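## Task

Every yellow sponge sits above a lot number printed on the shelf edge beneath it. Find the two yellow sponges in this storeroom with the smallest lot numbers and place them on the desk, leaving all other yellow sponges where they are on their own shelves. The robot must not tip over or finish leaning, or the task fails, and anything that stays in place only because the robot is holding it at the end does not count.

## Robot and tools

Robot: a Hello Robot Stretch 3 with one arm. It has a two-wheel base (0.33 m long, 0.34 m wide), a lift that rides up a mast, and an arm that telescopes out to the robot's RIGHT side. The base cannot strafe, so you move the gripper forward or back by driving. An on-the-spot turn pivots around the point between the drive wheels, which is 0.05 m behind the front edge. With the arm in and the wrist folded, the turning sweep has a radius of 0.28 m; an unfolded, level wrist reaches beyond it. Loose objects may occasionally get nudged by something outside the robot.

Frames: the base frame sits on the floor between the drive wheels, with x forward, y left and z up. hand_pose is reported in this frame, at the spot where the closed fingertips meet. With all wrist joints at zero, that hand frame has x up, y pointing back along the arm toward the mast, and z toward the robot's rear. The odometry frame is the base frame as it was when the scene began.

execute_actions: the argument actions is a list holding one action, or an empty list to just get state and images. cameras is an optional list of names from head_camera, nav_camera, wrist_camera, all. Omitting it, null or ["all"] gives every camera, and [] gives none. The "pictures" line gives the order of the images. An action can contain base, joints or both, plus an optional contact_limits. These motions start together but may finish at different times. Unknown keys or values out of range cause the whole call to be rejected, and nothing moves.
- base holds exactly one command, and it is a relative move from where the base last measured itself. translate_m is a straight drive in metres, -1 to 1, with forward positive. rotate_rad is a turn in radians, -3.2 to 3.2, with left (counter-clockwise seen from above) positive.
- joints is one object keyed by joint name. Each value is an absolute target, not an offset. lift_m runs from 0 to 1.1 and sets the arm's height on the mast. arm_m runs from 0 to 0.52 and sets the extension. wrist_yaw_rad runs from -1.345 to 4.42; 0 points along the arm, positive swings toward the front, and 3.0 folds it over the base. wrist_pitch_rad runs from -1.57 to 0.451; 0 is level and negative tips the fingertips down. wrist_roll_rad runs from -2.911 to 2.911; at 0 the fingers lie side by side and level. gripper_m runs from -0.089 to 0.179, and larger is wider. The real fingertip gap is smaller than this value, by about 0.007 when nearly shut and 0.025 when fully open, and it is 0 below 0.007. head_pan_rad runs from -3.953 to 1.73; 0 looks ahead, positive turns left, and -1.57 looks along the arm. head_tilt_rad runs from -1.53 to 0.419; 0 is level and negative looks down. The done tolerances are ±0.004 for lift, arm and gripper, ±0.02 for yaw, roll, pan and tilt, and ±0.05 for pitch. A joint or base you leave out may still be pushing toward an earlier target without the status showing it.
- contact_limits: {"arm_m": N}, where N is a motor_effort percentage from 1 to 100. The arm stops with contact_stop at roughly that effort, or at -N when retracting. Smaller values are gentler, but values that are too small stop it right away. The limit also caps how hard the arm holds until your next action. Requests above the maximum are cut down to it.

wait: seconds from 0 to 10. Nothing new is commanded, and it returns the same things as an empty execute_actions.
zoom_image: camera is one of the three, and region is [x0, y0, x1, y1] in pixels of that camera's latest full image, with (0,0) at top-left and at most 504x504. Use it to read the lot numbers.
finished_scene: scene is the number of the current scene. It ends the scene for good and reports whether the task was met. Replying without any tool call ends everything.

Results: base_status and joint_status tell how each motion ended. done for the base means the wheels turned the commanded amount, even if they slipped. off_target means it stopped short and may still be pushing. After contact_stop, time_out or torque_fault, the old target is dropped. A stopped arm or lift goes slack until its next command. A slack lift may sink under load or keep pressing, and closing the fingers on a surface can push it upward. on_its_own covers things you did not command, and "held at" there names the held target. The base, wrist and head have no contact stop. A wrist servo that is pushed hard for several seconds shuts off for 10 s (torque_fault). If any call reports a stop, the later calls in that reply are skipped. motor_effort is a percentage with the peak in brackets; it is noisy and biased, and positive wheel effort means pushing forward. base_odometry counts wheel turns, and heading runs from -3.142 to 3.142 with left positive. turned_by_wheels and turned_by_imu give the turn since the last result. base_tilt is in degrees, with forward and right positive, and carries an offset of up to about 4. lidar_m holds 12 distances in metres, in 30 degree sectors counter-clockwise starting straight ahead (4th left, 7th behind, 10th right). The rays lie in a plane 0.17 m above the floor, the range is 0.15 to 12 m, and "-" means nothing was seen. Parts of the robot can hide sectors 5, 6, 9 and 10. wrist_depth_mm (45 to 1000) and head_depth_mm (280 to 4000, for the sideways-sent picture) each give a 7x7 grid of median depths, starting at top-left. Clear objects and the robot itself do not show up in the lidar or depth readings.

Cameras: head_camera and nav_camera both turn with the head pan and tilt, and wrist_camera rides on the gripper. The calibration lines give K and T_world_to_cam (from base frame to camera), with small errors; wrist camera poses get worse at long reach.

Speed: the base moves fast only when stowed, meaning lift_m below 0.30, arm_m below 0.03 and wrist_yaw_rad above 2.54. Otherwise it is slow.

Gripping: to grasp, command gripper_m below the object's width. To let go, open to at least 0.02 above the value where the fingers made contact. Neither the reading nor done proves you are holding anything. Squeezing too hard makes the stall guard weaken the grip; send a different value to squeeze again.

Avoid: only fold or unfold the wrist (yaw 3.0) when lift_m is between 0.32 and 0.95, pitch is -0.4 and roll is near 0. Once folded, the lift may go down to 0.25. With yaw below -0.4, keep pitch at -0.5 or lower. Do not push the arm into solid things with the gripper higher than about 0.45 m, and do not push again after a contact_stop; the robot can tip. Do not drive while gripping, hooking or pushing on something fixed, and do not snag furniture, especially when reversing. If it tilts, back out in small steps, free the gripper, and lower lift_m to about 0.2. Avoid drops, slams and hard pushes, and set objects down so they rest on the desk on their own before you end the scene.

Each tool is called after "Call:" in YAML: its name, and indented under it one key for each argument.

## Session

Call:
execute_actions:
  actions: []

Scene clock: 0.00 s.
base_odometry: x=+0.000 y=+0.000 heading=+0.000 (m, m, rad; odometry frame)
turned_by_wheels: +0.000 (rad since the last result)
turned_by_imu: +0.000 (rad since the last result)
base_tilt: forward=+0.0 right=+3.5 (deg)
lidar_m: 0.72 0.89 1.89 1.91 1.29 0.90 1.29 2.00 2.43 1.18 0.77 0.71
head_depth_mm: 631 634 632 636 636 638 638 / 659 659 663 662 663 664 664 / 689 687 691 690 692 689 698 / 721 719 721 722 724 726 726 / 748 757 753 757 757 758 763 / 788 792 793 794 796 799 801 / 831 834 836 836 837 841 844
base_status: not commanded
joint_positions: lift_m=+0.520 arm_m=-0.002 wrist_yaw_rad=+2.977 wrist_pitch_rad=-0.597 wrist_roll_rad=-0.007 gripper_m=+0.037 head_pan_rad=-0.005 head_tilt_rad=-0.002
joint_status: not commanded
motor_effort: left_wheel=-1 right_wheel=+1 lift_m=+25 arm_m=+0 wrist_yaw_rad=+0 wrist_pitch_rad=+4 wrist_roll_rad=+1 gripper_m=+0 head_pan_rad=+0 head_tilt_rad=+2 (%)
hand_pose: x=+0.0113 y=+0.0523 z=+0.4952 quat_wxyz=(+0.262, +0.688, +0.153, +0.659) (m; base frame)
wrist_depth_mm: - - - - - - - / - - - - - - - / - - - - - - - / 852 858 887 900 891 929 951 / 771 759 - 787 799 808 814 / 660 682 - 694 703 711 712 / 606 621 - 624 625 635 639
pictures: head_camera (sideways: a quarter turn clockwise sets it upright), nav_camera (sideways: a quarter turn counterclockwise sets it upright), wrist_camera
Images, in order (width x height): head_camera 896x504, nav_camera 672x504, wrist_camera 644x364.

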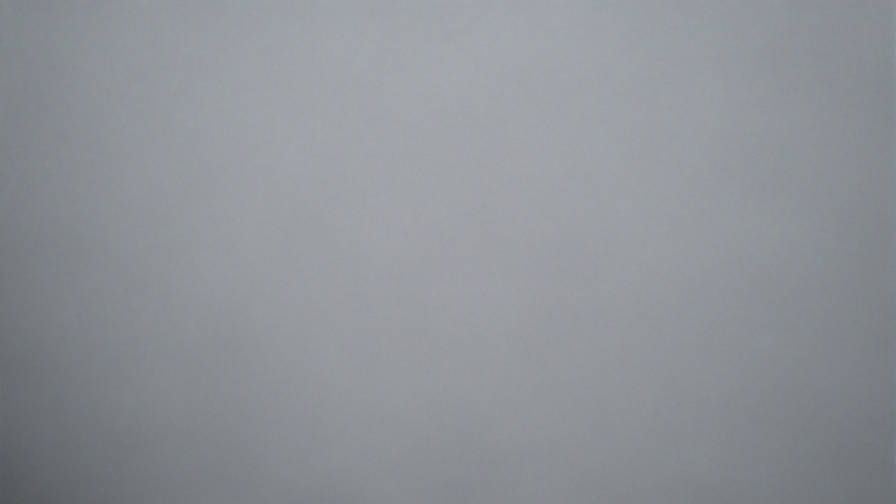

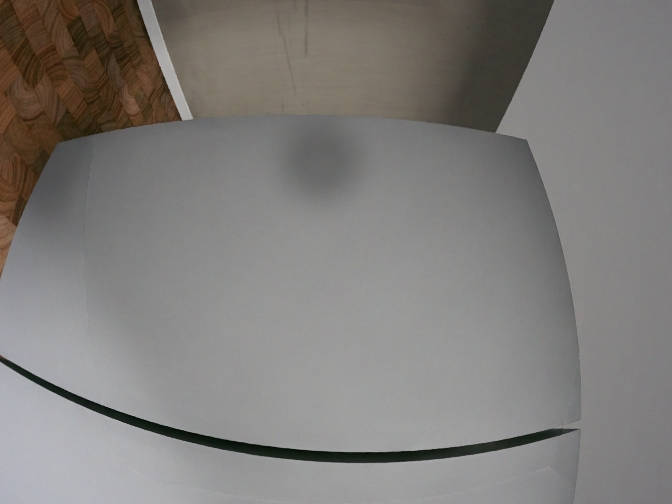

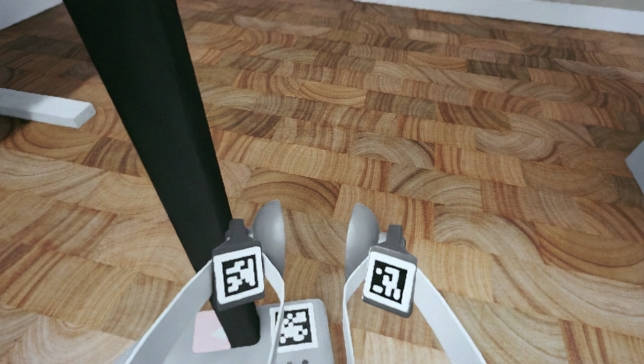

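Call:
execute_actions:
  actions:
    - {"joints":{"head_pan_rad":1.6,"head_tilt_rad":-0.4}}
  cameras: ["head_camera","nav_camera"]

Call:
execute_actions:
  actions:
    - {"joints":{"head_pan_rad":-1.5}}
  cameras: ["head_camera","nav_camera"]

Call:
execute_actions:
  actions:
    - {"joints":{"head_pan_rad":-3.0}}
  cameras: ["head_camera","nav_camera"]

Scene clock: 6.77 s.
base_odometry: x=+0.000 y=+0.000 heading=+0.000 (m, m, rad; odometry frame)
turned_by_wheels: +0.000 (rad since the last result)
turned_by_imu: +0.000 (rad since the last result)
base_tilt: forward=+0.0 right=+3.5 (deg)
lidar_m: 0.72 0.89 1.89 1.90 1.29 0.91 1.29 2.00 2.43 1.18 0.77 0.71
head_depth_mm: 1578 1682 1807 1922 2047 1764 1419 / 1645 1753 1863 2031 2123 1748 1421 / 1720 1831 1947 2138 2225 1761 1416 / 1805 1904 2052 2256 2264 1731 1397 / 1877 2024 2195 2380 2254 1717 1389 / 1994 2093 2332 2515 2246 1730 1391 / 2013 2153 2287 2432 2238 1705 1394
base_status: not commanded
joint_positions: lift_m=+0.520 arm_m=-0.002 wrist_yaw_rad=+2.977 wrist_pitch_rad=-0.597 wrist_roll_rad=-0.007 gripper_m=+0.037 head_pan_rad=+1.593 head_tilt_rad=-0.395
joint_status: all done
motor_effort: left_wheel=-1(1) right_wheel=+1(1) lift_m=+26(26) arm_m=+0(0) wrist_yaw_rad=+0(0) wrist_pitch_rad=+5(4) wrist_roll_rad=+1(1) gripper_m=+1(2) head_pan_rad=+1(33) head_tilt_rad=-2(19) (%)
hand_pose: x=+0.0113 y=+0.0523 z=+0.4952 quat_wxyz=(+0.262, +0.688, +0.153, +0.659) (m; base frame)
wrist_depth_mm: - - - - - - - / - - - - - - - / - - - - - - - / 867 864 881 896 917 919 952 / 750 759 - 776 807 789 822 / 668 680 - 694 704 706 712 / 600 616 - 626 627 627 633
pictures: head_camera (sideways: a quarter turn clockwise sets it upright), nav_camera (sideways: a quarter turn counterclockwise sets it upright)
camera_calibration (this result's frames):
head_camera: T_world_to_cam=[[0.0271062, -0.416596, -0.908687, 1.20417], [-0.999247, -0.0365452, -0.013053, 0.0300594], [-0.0277703, 0.908357, -0.417273, 0.507387], [0, 0, 0, 1]] pos_world=[0.0114867, 0.0418623, 1.30632]
nav_camera: T_world_to_cam=[[-0.0518132, 0.386097, 0.921002, -1.16474], [0.996972, 0.0735419, 0.0252573, 0.0133092], [-0.0579805, 0.919522, -0.388738, 0.463314], [0, 0, 0, 1]] pos_world=[-0.0467548, 0.0226976, 1.2525]
Images, in order (width x height): head_camera 896x504, nav_camera 672x504.

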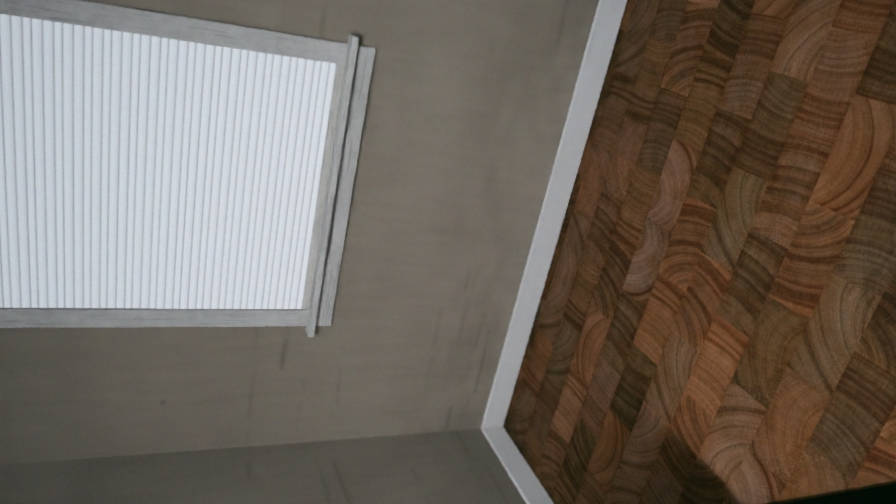

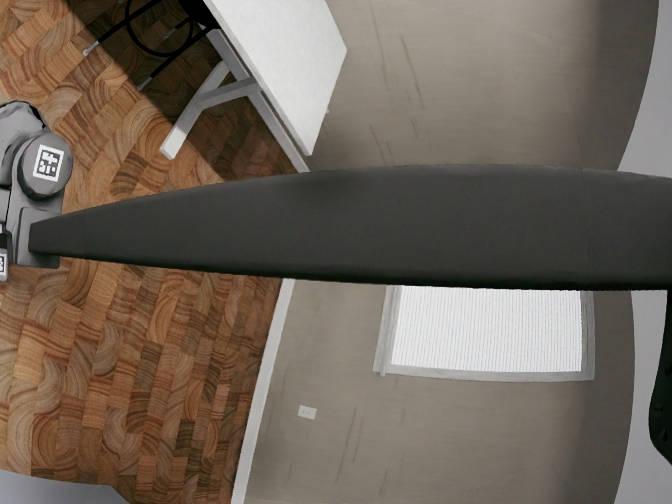

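Scene clock: 8.63 s.
base_odometry: x=+0.000 y=+0.000 heading=+0.000 (m, m, rad; odometry frame)
turned_by_wheels: +0.000 (rad since the last result)
turned_by_imu: +0.000 (rad since the last result)
base_tilt: forward=+0.1 right=+3.5 (deg)
lidar_m: 0.72 0.90 1.89 1.91 1.29 0.90 1.29 2.01 2.42 1.18 0.77 0.71
head_depth_mm: 2243 2604 2817 2934 2317 1769 1420 / 1928 2182 2437 2731 2313 1769 1420 / 1523 1689 1894 2118 2180 1758 1417 / 1261 1371 1489 1646 1837 1741 1402 / 1074 1153 1242 1357 1460 1581 1394 / 934 993 1063 1131 1215 1328 1366 / 826 874 924 980 1049 1120 1203
base_status: not commanded
joint_positions: lift_m=+0.520 arm_m=-0.002 wrist_yaw_rad=+2.977 wrist_pitch_rad=-0.597 wrist_roll_rad=-0.007 gripper_m=+0.037 head_pan_rad=-1.493 head_tilt_rad=-0.395
joint_status: all done
motor_effort: left_wheel=-1(1) right_wheel=+1(1) lift_m=+25(25) arm_m=+0(0) wrist_yaw_rad=+0(0) wrist_pitch_rad=+4(5) wrist_roll_rad=+1(1) gripper_m=+0(1) head_pan_rad=-2(30) head_tilt_rad=-2(2) (%)
hand_pose: x=+0.0113 y=+0.0523 z=+0.4952 quat_wxyz=(+0.262, +0.688, +0.153, +0.659) (m; base frame)
wrist_depth_mm: - - - - - - - / - - - - - - - / - - - - - - - / 857 870 890 903 916 928 926 / 758 761 - 783 808 794 806 / 665 677 - 698 702 699 713 / 607 616 - 623 625 633 642
pictures: head_camera (sideways: a quarter turn clockwise sets it upright), nav_camera (sideways: a quarter turn counterclockwise sets it upright)
camera_calibration (this result's frames):
head_camera: T_world_to_cam=[[-0.0504266, 0.414653, -0.908581, 1.2045], [0.995628, 0.0924864, -0.0130493, 0.0178858], [0.0786205, -0.905267, -0.417504, 0.507039], [0, 0, 0, 1]] pos_world=[0.00306775, -0.0420995, 1.30631]
nav_camera: T_world_to_cam=[[0.073386, -0.382821, 0.920903, -1.16538], [-0.991284, -0.129301, 0.0252441, 0.0254547], [0.109409, -0.914729, -0.388973, 0.462599], [0, 0, 0, 1]] pos_world=[0.0601427, -0.0196875, 1.2525]
Images, in order (width x height): head_camera 896x504, nav_camera 672x504.

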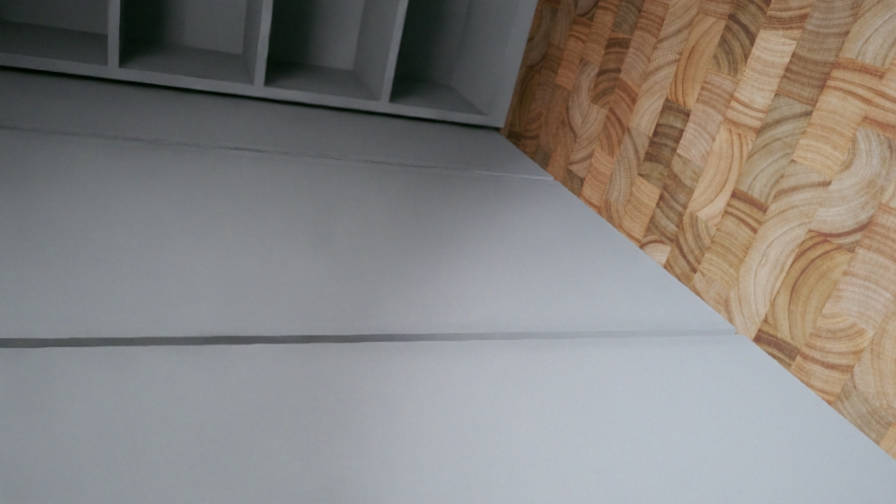

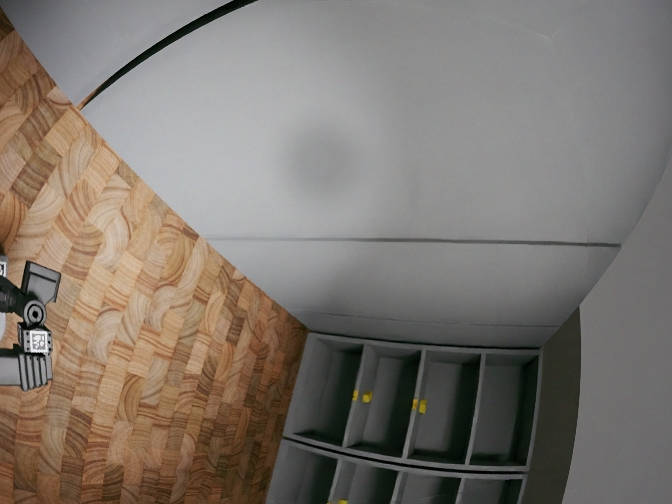

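Scene clock: 9.90 s.
base_odometry: x=+0.000 y=+0.000 heading=+0.000 (m, m, rad; odometry frame)
turned_by_wheels: +0.000 (rad since the last result)
turned_by_imu: +0.000 (rad since the last result)
base_tilt: forward=+0.1 right=+3.5 (deg)
lidar_m: 0.72 0.89 1.89 1.91 1.28 0.90 1.29 2.00 2.43 1.18 0.77 0.71
head_depth_mm: 1383 1465 1553 1479 1028 1707 1421 / 1446 1554 1654 1465 1058 1764 1419 / 1541 1637 1765 1445 1118 1759 1414 / 1629 1762 1884 1430 1522 1681 1411 / 1726 1875 2031 2095 2089 1724 1402 / 1846 1967 2173 2340 2228 1713 1398 / 1958 2140 2354 2577 2215 1709 1382
base_status: not commanded
joint_positions: lift_m=+0.520 arm_m=-0.002 wrist_yaw_rad=+2.977 wrist_pitch_rad=-0.597 wrist_roll_rad=-0.007 gripper_m=+0.037 head_pan_rad=-2.993 head_tilt_rad=-0.395
joint_status: all done
motor_effort: left_wheel=-1(1) right_wheel=+1(1) lift_m=+25(25) arm_m=+0(0) wrist_yaw_rad=+0(0) wrist_pitch_rad=+4(4) wrist_roll_rad=+1(1) gripper_m=+1(0) head_pan_rad=-3(30) head_tilt_rad=-2(2) (%)
hand_pose: x=+0.0113 y=+0.0523 z=+0.4952 quat_wxyz=(+0.262, +0.688, +0.153, +0.659) (m; base frame)
wrist_depth_mm: - - - - - - - / - - - - - - - / - 995 - - - - - / 853 877 896 896 901 926 944 / 748 761 - 774 809 793 815 / 669 675 - 692 716 709 711 / 601 613 - 621 625 632 635
pictures: head_camera (sideways: a quarter turn clockwise sets it upright), nav_camera (sideways: a quarter turn counterclockwise sets it upright)
camera_calibration (this result's frames):
head_camera: T_world_to_cam=[[0.410074, 0.0796325, -0.908569, 1.20168], [0.162676, -0.986593, -0.0130489, 0.0229663], [-0.897427, -0.142451, -0.417531, 0.513027], [0, 0, 0, 1]] pos_world=[-0.0361087, 0.0000469802, 1.30631]
nav_camera: T_world_to_cam=[[-0.376698, -0.100283, 0.920892, -1.16262], [-0.199091, 0.979656, 0.0252426, 0.0206243], [-0.904689, -0.173832, -0.389, 0.468819], [0, 0, 0, 1]] pos_world=[-0.00971435, -0.0552996, 1.2525]
Images, in order (width x height): head_camera 896x504, nav_camera 672x504.

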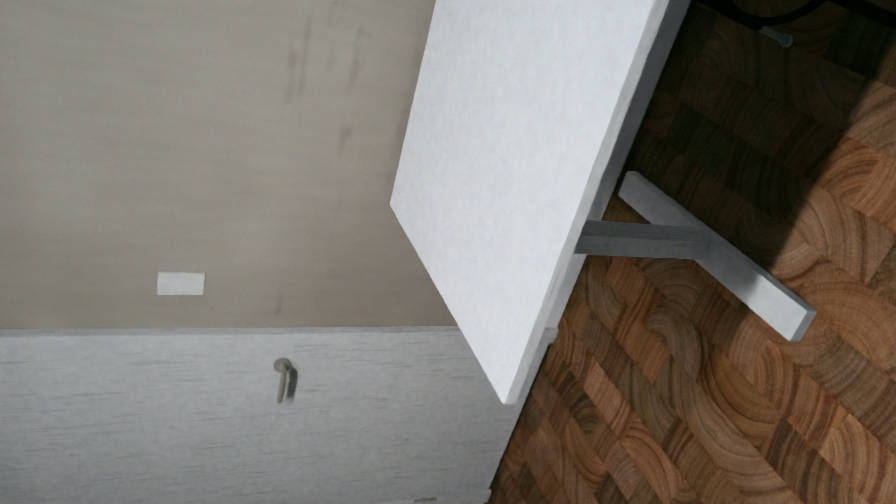

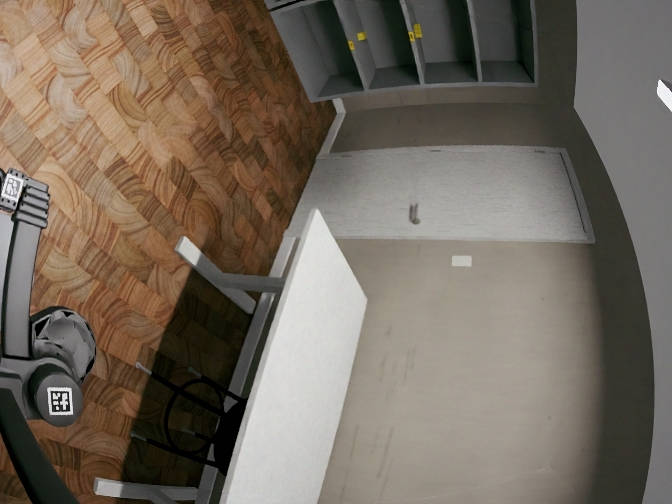

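Call:
execute_actions:
  actions:
    - {"base":{"rotate_rad":-1.98},"joints":{"head_pan_rad":0,"head_tilt_rad":-0.3,"lift_m":0.27,"wrist_pitch_rad":-0.4}}
  cameras: []

Call:
execute_actions:
  actions:
    - {"base":{"translate_m":0.9}}
  cameras: ["head_camera","nav_camera"]

Scene clock: 22.67 s.
base_odometry: x=+0.000 y=+0.000 heading=-1.980 (m, m, rad; odometry frame)
turned_by_wheels: -1.980 (rad since the last result)
turned_by_imu: -1.957 (rad since the last result)
base_tilt: forward=+0.0 right=+3.4 (deg)
lidar_m: 2.43 1.03 0.74 0.71 0.73 0.98 1.89 1.94 1.28 0.90 1.29 2.18
head_depth_mm: 2510 2673 2857 2970 2673 1936 1526 / 2521 2697 2828 2987 2656 1945 1525 / 2355 2378 2674 2663 2643 1916 1534 / 2513 2707 2879 3071 2627 1918 1530 / 2530 2678 2844 2997 2572 1905 1500 / 2523 2666 2784 2978 2551 1895 1482 / 2113 2226 2308 2367 2332 1883 1494
base_status: done
joint_positions: lift_m=+0.271 arm_m=-0.002 wrist_yaw_rad=+2.977 wrist_pitch_rad=-0.422 wrist_roll_rad=-0.007 gripper_m=+0.037 head_pan_rad=-0.007 head_tilt_rad=-0.309
joint_status: all done
motor_effort: left_wheel=+3(14) right_wheel=-2(7) lift_m=+11(21) arm_m=+0(0) wrist_yaw_rad=+0(0) wrist_pitch_rad=+7(8) wrist_roll_rad=+1(1) gripper_m=+0(0) head_pan_rad=+2(32) head_tilt_rad=+4(11) (%)
hand_pose: x=+0.0154 y=+0.0775 z=+0.2826 quat_wxyz=(+0.204, +0.699, +0.092, +0.679) (m; base frame)
wrist_depth_mm: 634 - 688 731 761 812 849 / 690 - 760 795 828 884 935 / 743 - 820 842 884 918 937 / 655 650 680 691 705 716 725 / 544 551 - 569 599 584 593 / 478 - - - 494 491 503 / - - - - 425 430 436
pictures: none
No camera images: the call's "cameras" was empty. Leave "cameras" out to get every camera's image.

Scene clock: 27.37 s.
base_odometry: x=-0.358 y=-0.826 heading=-1.980 (m, m, rad; odometry frame)
turned_by_wheels: +0.000 (rad since the last result)
turned_by_imu: +0.004 (rad since the last result)
base_tilt: forward=+0.0 right=+3.5 (deg)
lidar_m: 1.53 1.06 0.76 0.73 0.76 1.01 2.79 1.86 1.23 1.13 1.60 1.89
head_depth_mm: 1705 1828 1893 2055 2168 1837 1534 / 1443 1599 1880 2052 2155 1824 1528 / 1695 1628 1565 1678 1710 1810 1516 / 1722 1828 1894 2043 2130 1823 1506 / 1715 1835 1856 2031 2123 1836 1513 / 1720 1831 1886 2011 2173 1830 1498 / 1716 1825 1866 2006 2079 1815 1499
base_status: done
joint_positions: lift_m=+0.271 arm_m=-0.002 wrist_yaw_rad=+2.977 wrist_pitch_rad=-0.421 wrist_roll_rad=-0.007 gripper_m=+0.037 head_pan_rad=-0.007 head_tilt_rad=-0.309
joint_status: not commanded
motor_effort: left_wheel=+2(16) right_wheel=-1(6) lift_m=+11(11) arm_m=+0(0) wrist_yaw_rad=+0(0) wrist_pitch_rad=+7(7) wrist_roll_rad=+1(1) gripper_m=+0(1) head_pan_rad=+2(3) head_tilt_rad=+3(3) (%)
hand_pose: x=+0.0154 y=+0.0775 z=+0.2827 quat_wxyz=(+0.204, +0.699, +0.091, +0.680) (m; base frame)
wrist_depth_mm: 651 - 716 750 771 818 862 / 710 - 782 813 855 913 967 / 775 - 823 855 895 925 933 / 658 643 673 680 699 714 736 / 544 546 - 569 592 590 598 / 482 - - - 499 495 504 / - - - - 422 431 436
pictures: head_camera (sideways: a quarter turn clockwise sets it upright), nav_camera (sideways: a quarter turn counterclockwise sets it upright)
camera_calibration (this result's frames):
head_camera: T_world_to_cam=[[-0.337711, -0.0156013, -0.941121, 1.24872], [-0.00646233, 0.999877, -0.0142564, 0.0255716], [0.941228, 0.00126731, -0.33777, 0.398014], [0, 0, 0, 1]] pos_world=[0.0472499, -0.00659117, 1.31]
nav_camera: T_world_to_cam=[[0.306993, 0.0411864, 0.95082, -1.20586], [0.0423257, -0.998665, 0.0295932, 0.0134846], [0.95077, 0.0311593, -0.308326, 0.352512], [0, 0, 0, 1]] pos_world=[0.0344605, 0.0521476, 1.25484]
Images, in order (width x height): head_camera 896x504, nav_camera 672x504.

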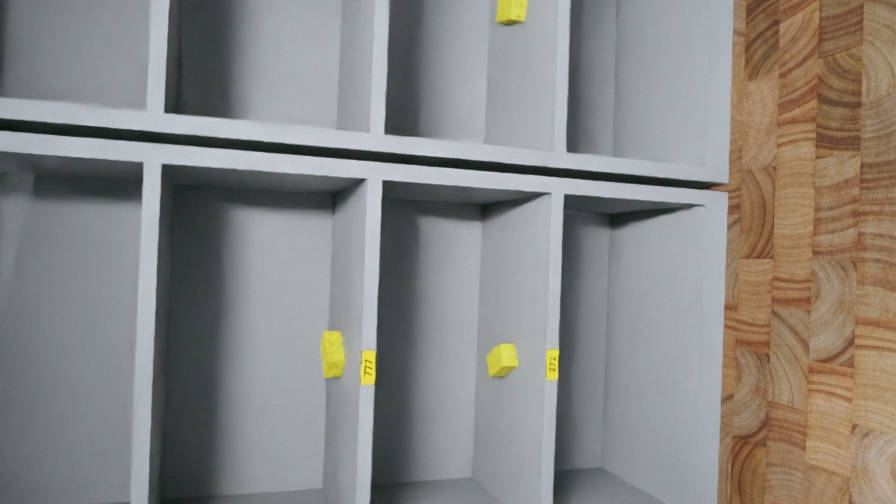

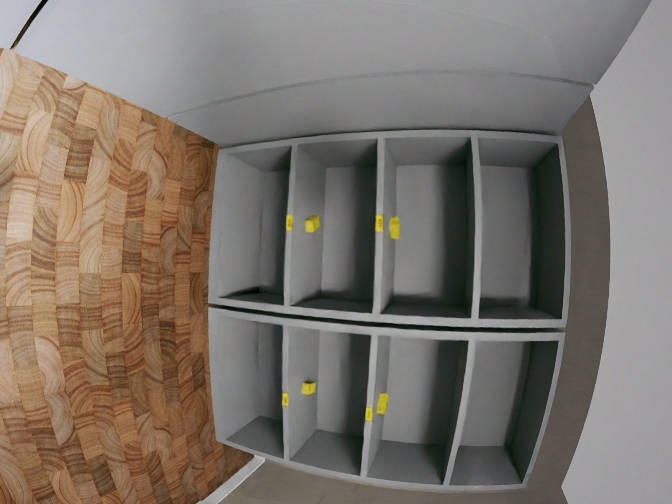

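Call:
execute_actions:
  actions:
    - {"joints":{"head_pan_rad":-0.4}}
  cameras: ["head_camera"]

Call:
zoom_image:
  camera: "head_camera"
  region: [280,0,620,504]

Scene clock: 31.30 s.
base_odometry: x=-0.358 y=-0.826 heading=-1.980 (m, m, rad; odometry frame)
turned_by_wheels: +0.000 (rad since the last result)
turned_by_imu: +0.000 (rad since the last result)
base_tilt: forward=+0.1 right=+3.4 (deg)
lidar_m: 1.53 1.06 0.76 0.73 0.75 1.01 2.79 1.86 1.23 1.13 1.59 1.89
head_depth_mm: 1658 2168 2294 2363 2416 1975 1535 / 1811 1830 1889 1976 2163 1951 1525 / 1919 2048 2124 2231 2269 1930 1514 / 1850 1926 2061 2165 2348 1936 1513 / 1774 1881 1966 2098 2248 1867 1508 / 1692 1432 1755 1900 1704 1777 1506 / 1423 1525 1516 1885 1860 1776 1484
base_status: not commanded
joint_positions: lift_m=+0.271 arm_m=-0.002 wrist_yaw_rad=+2.977 wrist_pitch_rad=-0.421 wrist_roll_rad=-0.007 gripper_m=+0.037 head_pan_rad=-0.393 head_tilt_rad=-0.309
joint_status: all done
motor_effort: left_wheel=+2(3) right_wheel=-2(2) lift_m=+11(11) arm_m=+0(0) wrist_yaw_rad=+0(0) wrist_pitch_rad=+7(7) wrist_roll_rad=+1(1) gripper_m=-1(0) head_pan_rad=-4(19) head_tilt_rad=+3(3) (%)
hand_pose: x=+0.0154 y=+0.0775 z=+0.2827 quat_wxyz=(+0.204, +0.699, +0.091, +0.680) (m; base frame)
wrist_depth_mm: 656 - 713 740 766 825 858 / 705 - 778 812 852 905 947 / 765 - 818 856 905 919 940 / 652 651 680 690 699 712 732 / 547 548 - 565 600 581 597 / 482 - - - 500 497 503 / - - - - 422 431 435
pictures: head_camera (sideways: a quarter turn clockwise sets it upright)
camera_calibration (this result's frames):
head_camera: T_world_to_cam=[[-0.318758, 0.112629, -0.941121, 1.24861], [0.370275, 0.928813, -0.0142564, 0.0232735], [0.872519, -0.353018, -0.33777, 0.398434], [0, 0, 0, 1]] pos_world=[0.0417449, -0.0215917, 1.31]
Images, in order (width x height): head_camera 896x504.

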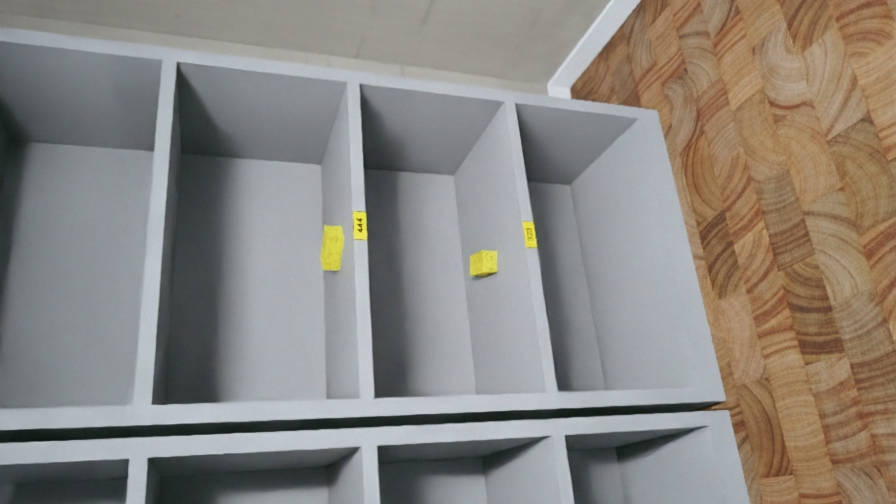

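Region (280, 0, 620, 504) of head_camera's 896x504 image, scaled by 1.000; it fills the left 340 columns of this view, and the rest is white.

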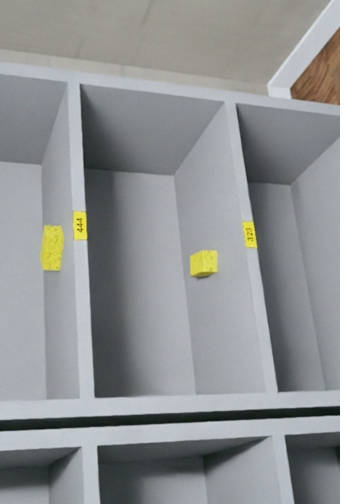

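Call:
execute_actions:
  actions:
    - {"base":{"translate_m":-1.0}}
  cameras: []

Call:
execute_actions:
  actions:
    - {"base":{"translate_m":-1.0},"joints":{"head_pan_rad":1.4}}
  cameras: ["head_camera","nav_camera"]

Scene clock: 43.43 s.
base_odometry: x=+0.040 y=+0.092 heading=-1.980 (m, m, rad; odometry frame)
turned_by_wheels: +0.000 (rad since the last result)
turned_by_imu: -0.003 (rad since the last result)
base_tilt: forward=+0.1 right=+3.4 (deg)
lidar_m: 2.53 1.03 0.74 0.71 0.73 0.98 1.79 1.84 1.25 0.92 1.35 2.18
head_depth_mm: 2169 2252 2307 2337 2360 1969 1536 / 2594 2678 2744 2786 2659 1945 1530 / 2970 3064 3259 3341 2662 1921 1527 / 2713 2797 2936 3147 2574 1923 1514 / 2720 2914 3077 3267 2598 1902 1499 / 2609 2800 2967 3047 2562 1899 1486 / 2221 2446 2512 2715 2576 1897 1478
base_status: done
joint_positions: lift_m=+0.271 arm_m=-0.002 wrist_yaw_rad=+2.977 wrist_pitch_rad=-0.421 wrist_roll_rad=-0.007 gripper_m=+0.037 head_pan_rad=-0.393 head_tilt_rad=-0.309
joint_status: not commanded
motor_effort: left_wheel=+3(8) right_wheel=-2(8) lift_m=+11(11) arm_m=+0(0) wrist_yaw_rad=+0(0) wrist_pitch_rad=+7(7) wrist_roll_rad=+1(1) gripper_m=+0(1) head_pan_rad=-2(2) head_tilt_rad=+3(3) (%)
hand_pose: x=+0.0154 y=+0.0776 z=+0.2827 quat_wxyz=(+0.204, +0.699, +0.091, +0.680) (m; base frame)
wrist_depth_mm: 636 - 695 730 753 794 846 / 689 - 754 800 828 883 929 / 747 - 814 841 877 913 939 / 667 644 682 695 711 713 726 / 546 550 - 572 595 578 597 / 483 - - - 501 494 503 / - - - - 422 435 435
pictures: none
No camera images: the call's "cameras" was empty. Leave "cameras" out to get every camera's image.

Scene clock: 48.37 s.
base_odometry: x=+0.437 y=+1.009 heading=-1.979 (m, m, rad; odometry frame)
turned_by_wheels: +0.000 (rad since the last result)
turned_by_imu: -0.003 (rad since the last result)
base_tilt: forward=+0.1 right=+3.4 (deg)
lidar_m: 2.95 1.00 0.72 0.86 1.15 0.83 0.79 0.81 1.09 1.62 1.28 1.47
head_depth_mm: 603 644 685 735 794 862 944 / 597 632 674 722 777 839 921 / 742 757 769 782 791 848 903 / 1908 2007 2112 2248 1278 1313 1334 / 1854 1983 2126 2264 2365 1910 1499 / 1845 1967 2084 2225 2331 1914 1504 / 1816 1922 2048 2180 2295 1904 1484
base_status: done
joint_positions: lift_m=+0.271 arm_m=-0.002 wrist_yaw_rad=+2.977 wrist_pitch_rad=-0.421 wrist_roll_rad=-0.007 gripper_m=+0.037 head_pan_rad=+1.393 head_tilt_rad=-0.309
joint_status: all done
motor_effort: left_wheel=+3(10) right_wheel=-2(8) lift_m=+11(11) arm_m=+0(0) wrist_yaw_rad=+1(0) wrist_pitch_rad=+7(7) wrist_roll_rad=+1(1) gripper_m=+0(0) head_pan_rad=+1(33) head_tilt_rad=+3(4) (%)
hand_pose: x=+0.0154 y=+0.0776 z=+0.2828 quat_wxyz=(+0.204, +0.699, +0.091, +0.680) (m; base frame)
wrist_depth_mm: - - - - 732 767 822 / - - - - 811 853 894 / 814 - 853 867 855 913 931 / 657 647 685 693 701 713 724 / 550 549 - 570 599 587 593 / 479 - - - 501 495 503 / - - - - 424 432 436
pictures: head_camera (sideways: a quarter turn clockwise sets it upright), nav_camera (sideways: a quarter turn counterclockwise sets it upright)
camera_calibration (this result's frames):
head_camera: T_world_to_cam=[[-0.0419835, -0.335211, -0.941207, 1.24703], [-0.986426, 0.163584, -0.0142598, 0.0315538], [0.158746, 0.927833, -0.337529, 0.402474], [0, 0, 0, 1]] pos_world=[0.0195891, 0.0394288, 1.31001]
nav_camera: T_world_to_cam=[[0.0115491, 0.309286, 0.950899, -1.20416], [0.991327, -0.12804, 0.0296058, 0.00767924], [0.13091, 0.94231, -0.308083, 0.357197], [0, 0, 0, 1]] pos_world=[-0.0404662, 0.0368232, 1.25485]
Images, in order (width x height): head_camera 896x504, nav_camera 672x504.

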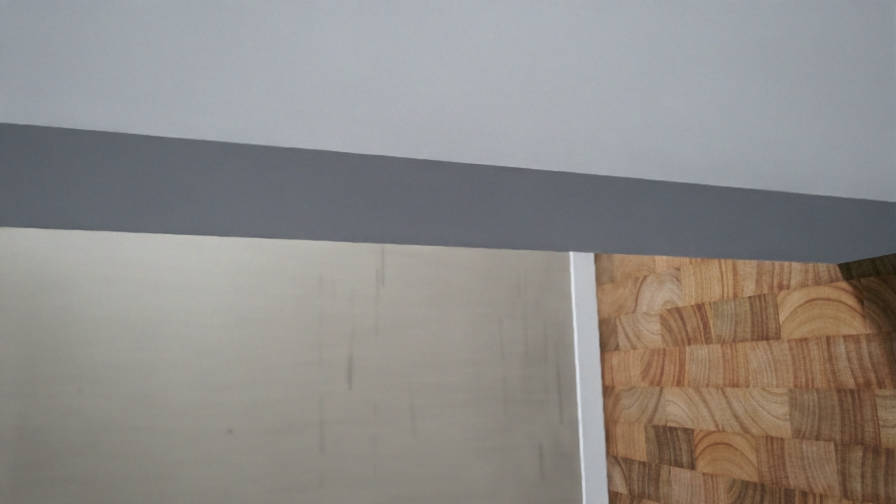

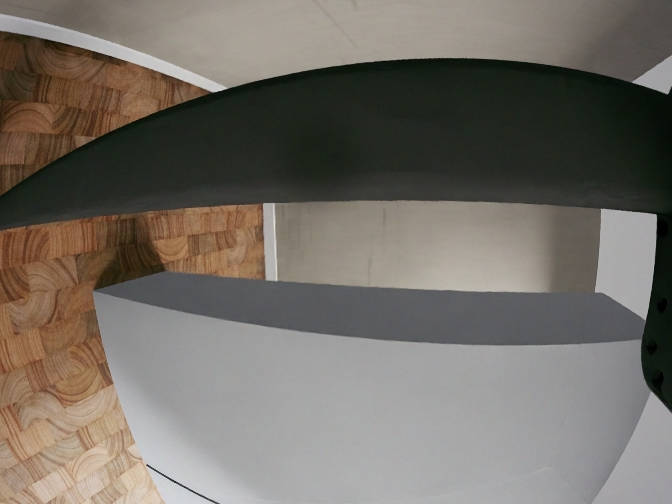

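Call:
execute_actions:
  actions:
    - {"base":{"translate_m":-0.28}}
  cameras: []

Call:
execute_actions:
  actions:
    - {"base":{"rotate_rad":1.56},"joints":{"head_pan_rad":-1.5,"head_tilt_rad":-0.4}}
  cameras: []

Call:
execute_actions:
  actions:
    - {"base":{"translate_m":1.0}}
  cameras: []

Call:
execute_actions:
  actions:
    - {"base":{"translate_m":0.65}}
  cameras: ["head_camera","nav_camera"]

Scene clock: 57.70 s.
base_odometry: x=+0.548 y=+1.266 heading=-1.979 (m, m, rad; odometry frame)
turned_by_wheels: +0.000 (rad since the last result)
turned_by_imu: +0.000 (rad since the last result)
base_tilt: forward=+0.1 right=+3.4 (deg)
lidar_m: 2.93 0.99 0.85 2.15 0.74 0.53 0.51 0.52 0.70 1.63 1.42 1.52
head_depth_mm: 983 996 1014 1015 1025 1025 1040 / 1984 2097 2217 2326 1314 1315 1337 / 1958 2043 2204 2331 2478 1928 1514 / 1894 2023 2166 2298 2439 1923 1520 / 1869 1976 2122 2260 2374 1913 1510 / 1849 1951 2054 2214 2322 1890 1500 / 1800 1930 2022 2172 2296 1889 1487
base_status: done
joint_positions: lift_m=+0.271 arm_m=-0.002 wrist_yaw_rad=+2.977 wrist_pitch_rad=-0.421 wrist_roll_rad=-0.007 gripper_m=+0.037 head_pan_rad=+1.393 head_tilt_rad=-0.309
joint_status: not commanded
motor_effort: left_wheel=+3(11) right_wheel=-2(9) lift_m=+11(11) arm_m=+0(0) wrist_yaw_rad=+0(0) wrist_pitch_rad=+7(7) wrist_roll_rad=+1(1) gripper_m=+0(0) head_pan_rad=+2(2) head_tilt_rad=+3(3) (%)
hand_pose: x=+0.0154 y=+0.0776 z=+0.2828 quat_wxyz=(+0.204, +0.699, +0.091, +0.680) (m; base frame)
wrist_depth_mm: 787 - - - - 782 811 / 798 - - - - 839 885 / 770 - 863 883 890 899 933 / 657 647 686 685 697 719 743 / 540 553 - 566 596 589 597 / 480 - - - 497 497 505 / - - - - 424 430 434
pictures: none
No camera images: the call's "cameras" was empty. Leave "cameras" out to get every camera's image.

Scene clock: 59.87 s.
base_odometry: x=+0.548 y=+1.266 heading=-0.419 (m, m, rad; odometry frame)
turned_by_wheels: +1.560 (rad since the last result)
turned_by_imu: +1.540 (rad since the last result)
base_tilt: forward=+0.0 right=+3.5 (deg)
lidar_m: 2.15 0.75 0.53 0.51 0.52 0.69 1.63 1.41 1.52 3.14 1.00 0.85
head_depth_mm: 3741 3926 - 3386 2302 1759 1421 / 3685 - - 3338 2303 1776 1422 / 3786 3974 - 3287 2301 1743 1399 / 3827 - - 3271 2299 1743 1410 / 3375 3659 3826 3262 2239 1737 1409 / 2274 2398 2527 2640 2229 1726 1385 / 1657 1735 1777 1841 1886 1715 1387
base_status: done
joint_positions: lift_m=+0.271 arm_m=-0.001 wrist_yaw_rad=+2.977 wrist_pitch_rad=-0.421 wrist_roll_rad=-0.007 gripper_m=+0.037 head_pan_rad=-1.493 head_tilt_rad=-0.395
joint_status: all done
motor_effort: left_wheel=-4(13) right_wheel=+4(13) lift_m=+11(11) arm_m=+0(1) wrist_yaw_rad=+0(0) wrist_pitch_rad=+7(7) wrist_roll_rad=+1(1) gripper_m=+0(0) head_pan_rad=-2(31) head_tilt_rad=-1(8) (%)
hand_pose: x=+0.0154 y=+0.0775 z=+0.2828 quat_wxyz=(+0.204, +0.699, +0.091, +0.680) (m; base frame)
wrist_depth_mm: 459 - 502 527 553 580 622 / 492 - 545 572 606 651 686 / 545 - 596 639 680 718 770 / 578 605 641 661 697 716 731 / 545 549 - 571 594 591 599 / 479 - - - 499 497 500 / - - - - 426 431 438
pictures: none
No camera images: the call's "cameras" was empty. Leave "cameras" out to get every camera's image.

Scene clock: 64.80 s.
base_odometry: x=+1.462 y=+0.859 heading=-0.420 (m, m, rad; odometry frame)
turned_by_wheels: +0.000 (rad since the last result)
turned_by_imu: +0.004 (rad since the last result)
base_tilt: forward=+0.1 right=+3.4 (deg)
lidar_m: 1.15 0.81 0.57 0.55 0.56 0.75 1.88 2.30 0.50 0.48 0.50 1.20
head_depth_mm: 373 402 431 468 511 561 625 / 376 403 435 472 514 567 631 / 379 407 439 475 520 572 639 / 382 409 442 480 523 580 646 / 384 413 446 484 529 586 654 / 390 425 461 2710 2045 1657 1362 / 2848 2974 3022 2879 2237 1699 1378
base_status: done
joint_positions: lift_m=+0.271 arm_m=-0.001 wrist_yaw_rad=+2.977 wrist_pitch_rad=-0.421 wrist_roll_rad=-0.007 gripper_m=+0.037 head_pan_rad=-1.493 head_tilt_rad=-0.395
joint_status: not commanded
motor_effort: left_wheel=-4(10) right_wheel=+4(12) lift_m=+11(11) arm_m=+0(0) wrist_yaw_rad=+0(0) wrist_pitch_rad=+7(7) wrist_roll_rad=+1(1) gripper_m=+0(0) head_pan_rad=-2(2) head_tilt_rad=-2(1) (%)
hand_pose: x=+0.0154 y=+0.0776 z=+0.2828 quat_wxyz=(+0.204, +0.699, +0.091, +0.680) (m; base frame)
wrist_depth_mm: 487 - 536 566 590 629 670 / 535 - 581 618 650 696 743 / 583 - 644 675 717 762 832 / 611 628 683 681 704 709 722 / 545 552 - 568 588 596 599 / 479 - - - 496 491 504 / - - - - 426 432 439
pictures: none
No camera images: the call's "cameras" was empty. Leave "cameras" out to get every camera's image.

Scene clock: 68.70 s.
base_odometry: x=+2.055 y=+0.594 heading=-0.420 (m, m, rad; odometry frame)
turned_by_wheels: +0.000 (rad since the last result)
turned_by_imu: +0.003 (rad since the last result)
base_tilt: forward=+0.0 right=+3.4 (deg)
lidar_m: 0.50 0.51 0.60 0.57 0.58 0.78 1.97 0.70 0.71 2.22 0.73 0.52
head_depth_mm: 2712 2568 2287 2337 2191 1678 1421 / 3668 3957 - 3366 2322 1763 1415 / 3622 3999 - 3318 2298 1745 1408 / 3734 - - 3251 2288 1745 1401 / 2507 2722 2938 2829 2269 1736 1401 / 1614 1701 1785 1870 1941 1698 1395 / 1202 1237 1275 1319 1364 1410 1347
base_status: done
joint_positions: lift_m=+0.271 arm_m=-0.001 wrist_yaw_rad=+2.977 wrist_pitch_rad=-0.421 wrist_roll_rad=-0.007 gripper_m=+0.037 head_pan_rad=-1.493 head_tilt_rad=-0.395
joint_status: not commanded
motor_effort: left_wheel=-4(11) right_wheel=+4(11) lift_m=+11(11) arm_m=+0(0) wrist_yaw_rad=+1(0) wrist_pitch_rad=+7(7) wrist_roll_rad=+1(1) gripper_m=+0(0) head_pan_rad=-1(3) head_tilt_rad=-1(1) (%)
hand_pose: x=+0.0154 y=+0.0776 z=+0.2828 quat_wxyz=(+0.204, +0.699, +0.091, +0.680) (m; base frame)
wrist_depth_mm: 510 - 562 586 616 633 502 / 555 - 612 639 674 696 515 / 607 - 659 702 741 708 512 / 623 640 684 683 698 668 522 / 545 553 - 574 597 586 515 / 480 - - - 502 492 488 / - - - - 420 430 435
pictures: head_camera (sideways: a quarter turn clockwise sets it upright), nav_camera (sideways: a quarter turn counterclockwise sets it upright)
camera_calibration (this result's frames):
head_camera: T_world_to_cam=[[-0.050395, 0.415088, -0.908384, 1.20425], [0.995642, 0.0923366, -0.0130424, 0.0178768], [0.0784634, -0.905083, -0.417933, 0.507597], [0, 0, 0, 1]] pos_world=[0.00306131, -0.0421011, 1.30629]
nav_camera: T_world_to_cam=[[0.0733598, -0.383265, 0.920721, -1.16514], [-0.991303, -0.129157, 0.0252198, 0.0254865], [0.109252, -0.914564, -0.389407, 0.463164], [0, 0, 0, 1]] pos_world=[0.0601378, -0.0196728, 1.25249]
Images, in order (width x height): head_camera 896x504, nav_camera 672x504.

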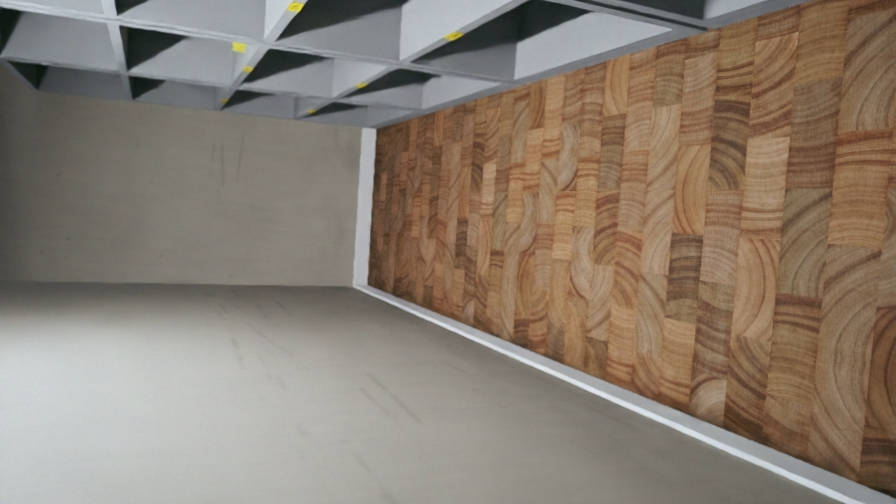

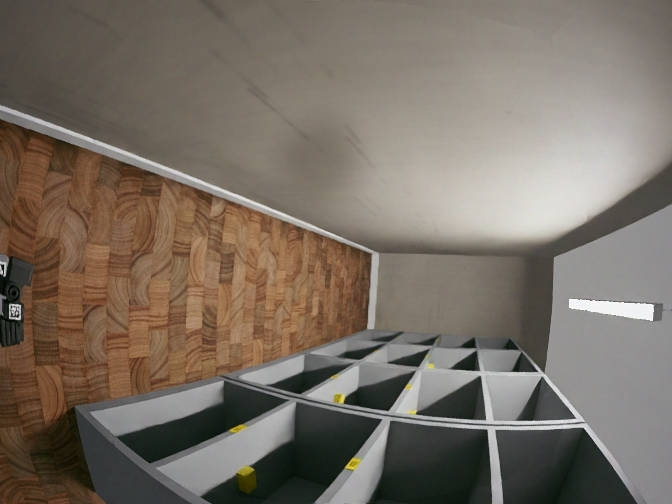

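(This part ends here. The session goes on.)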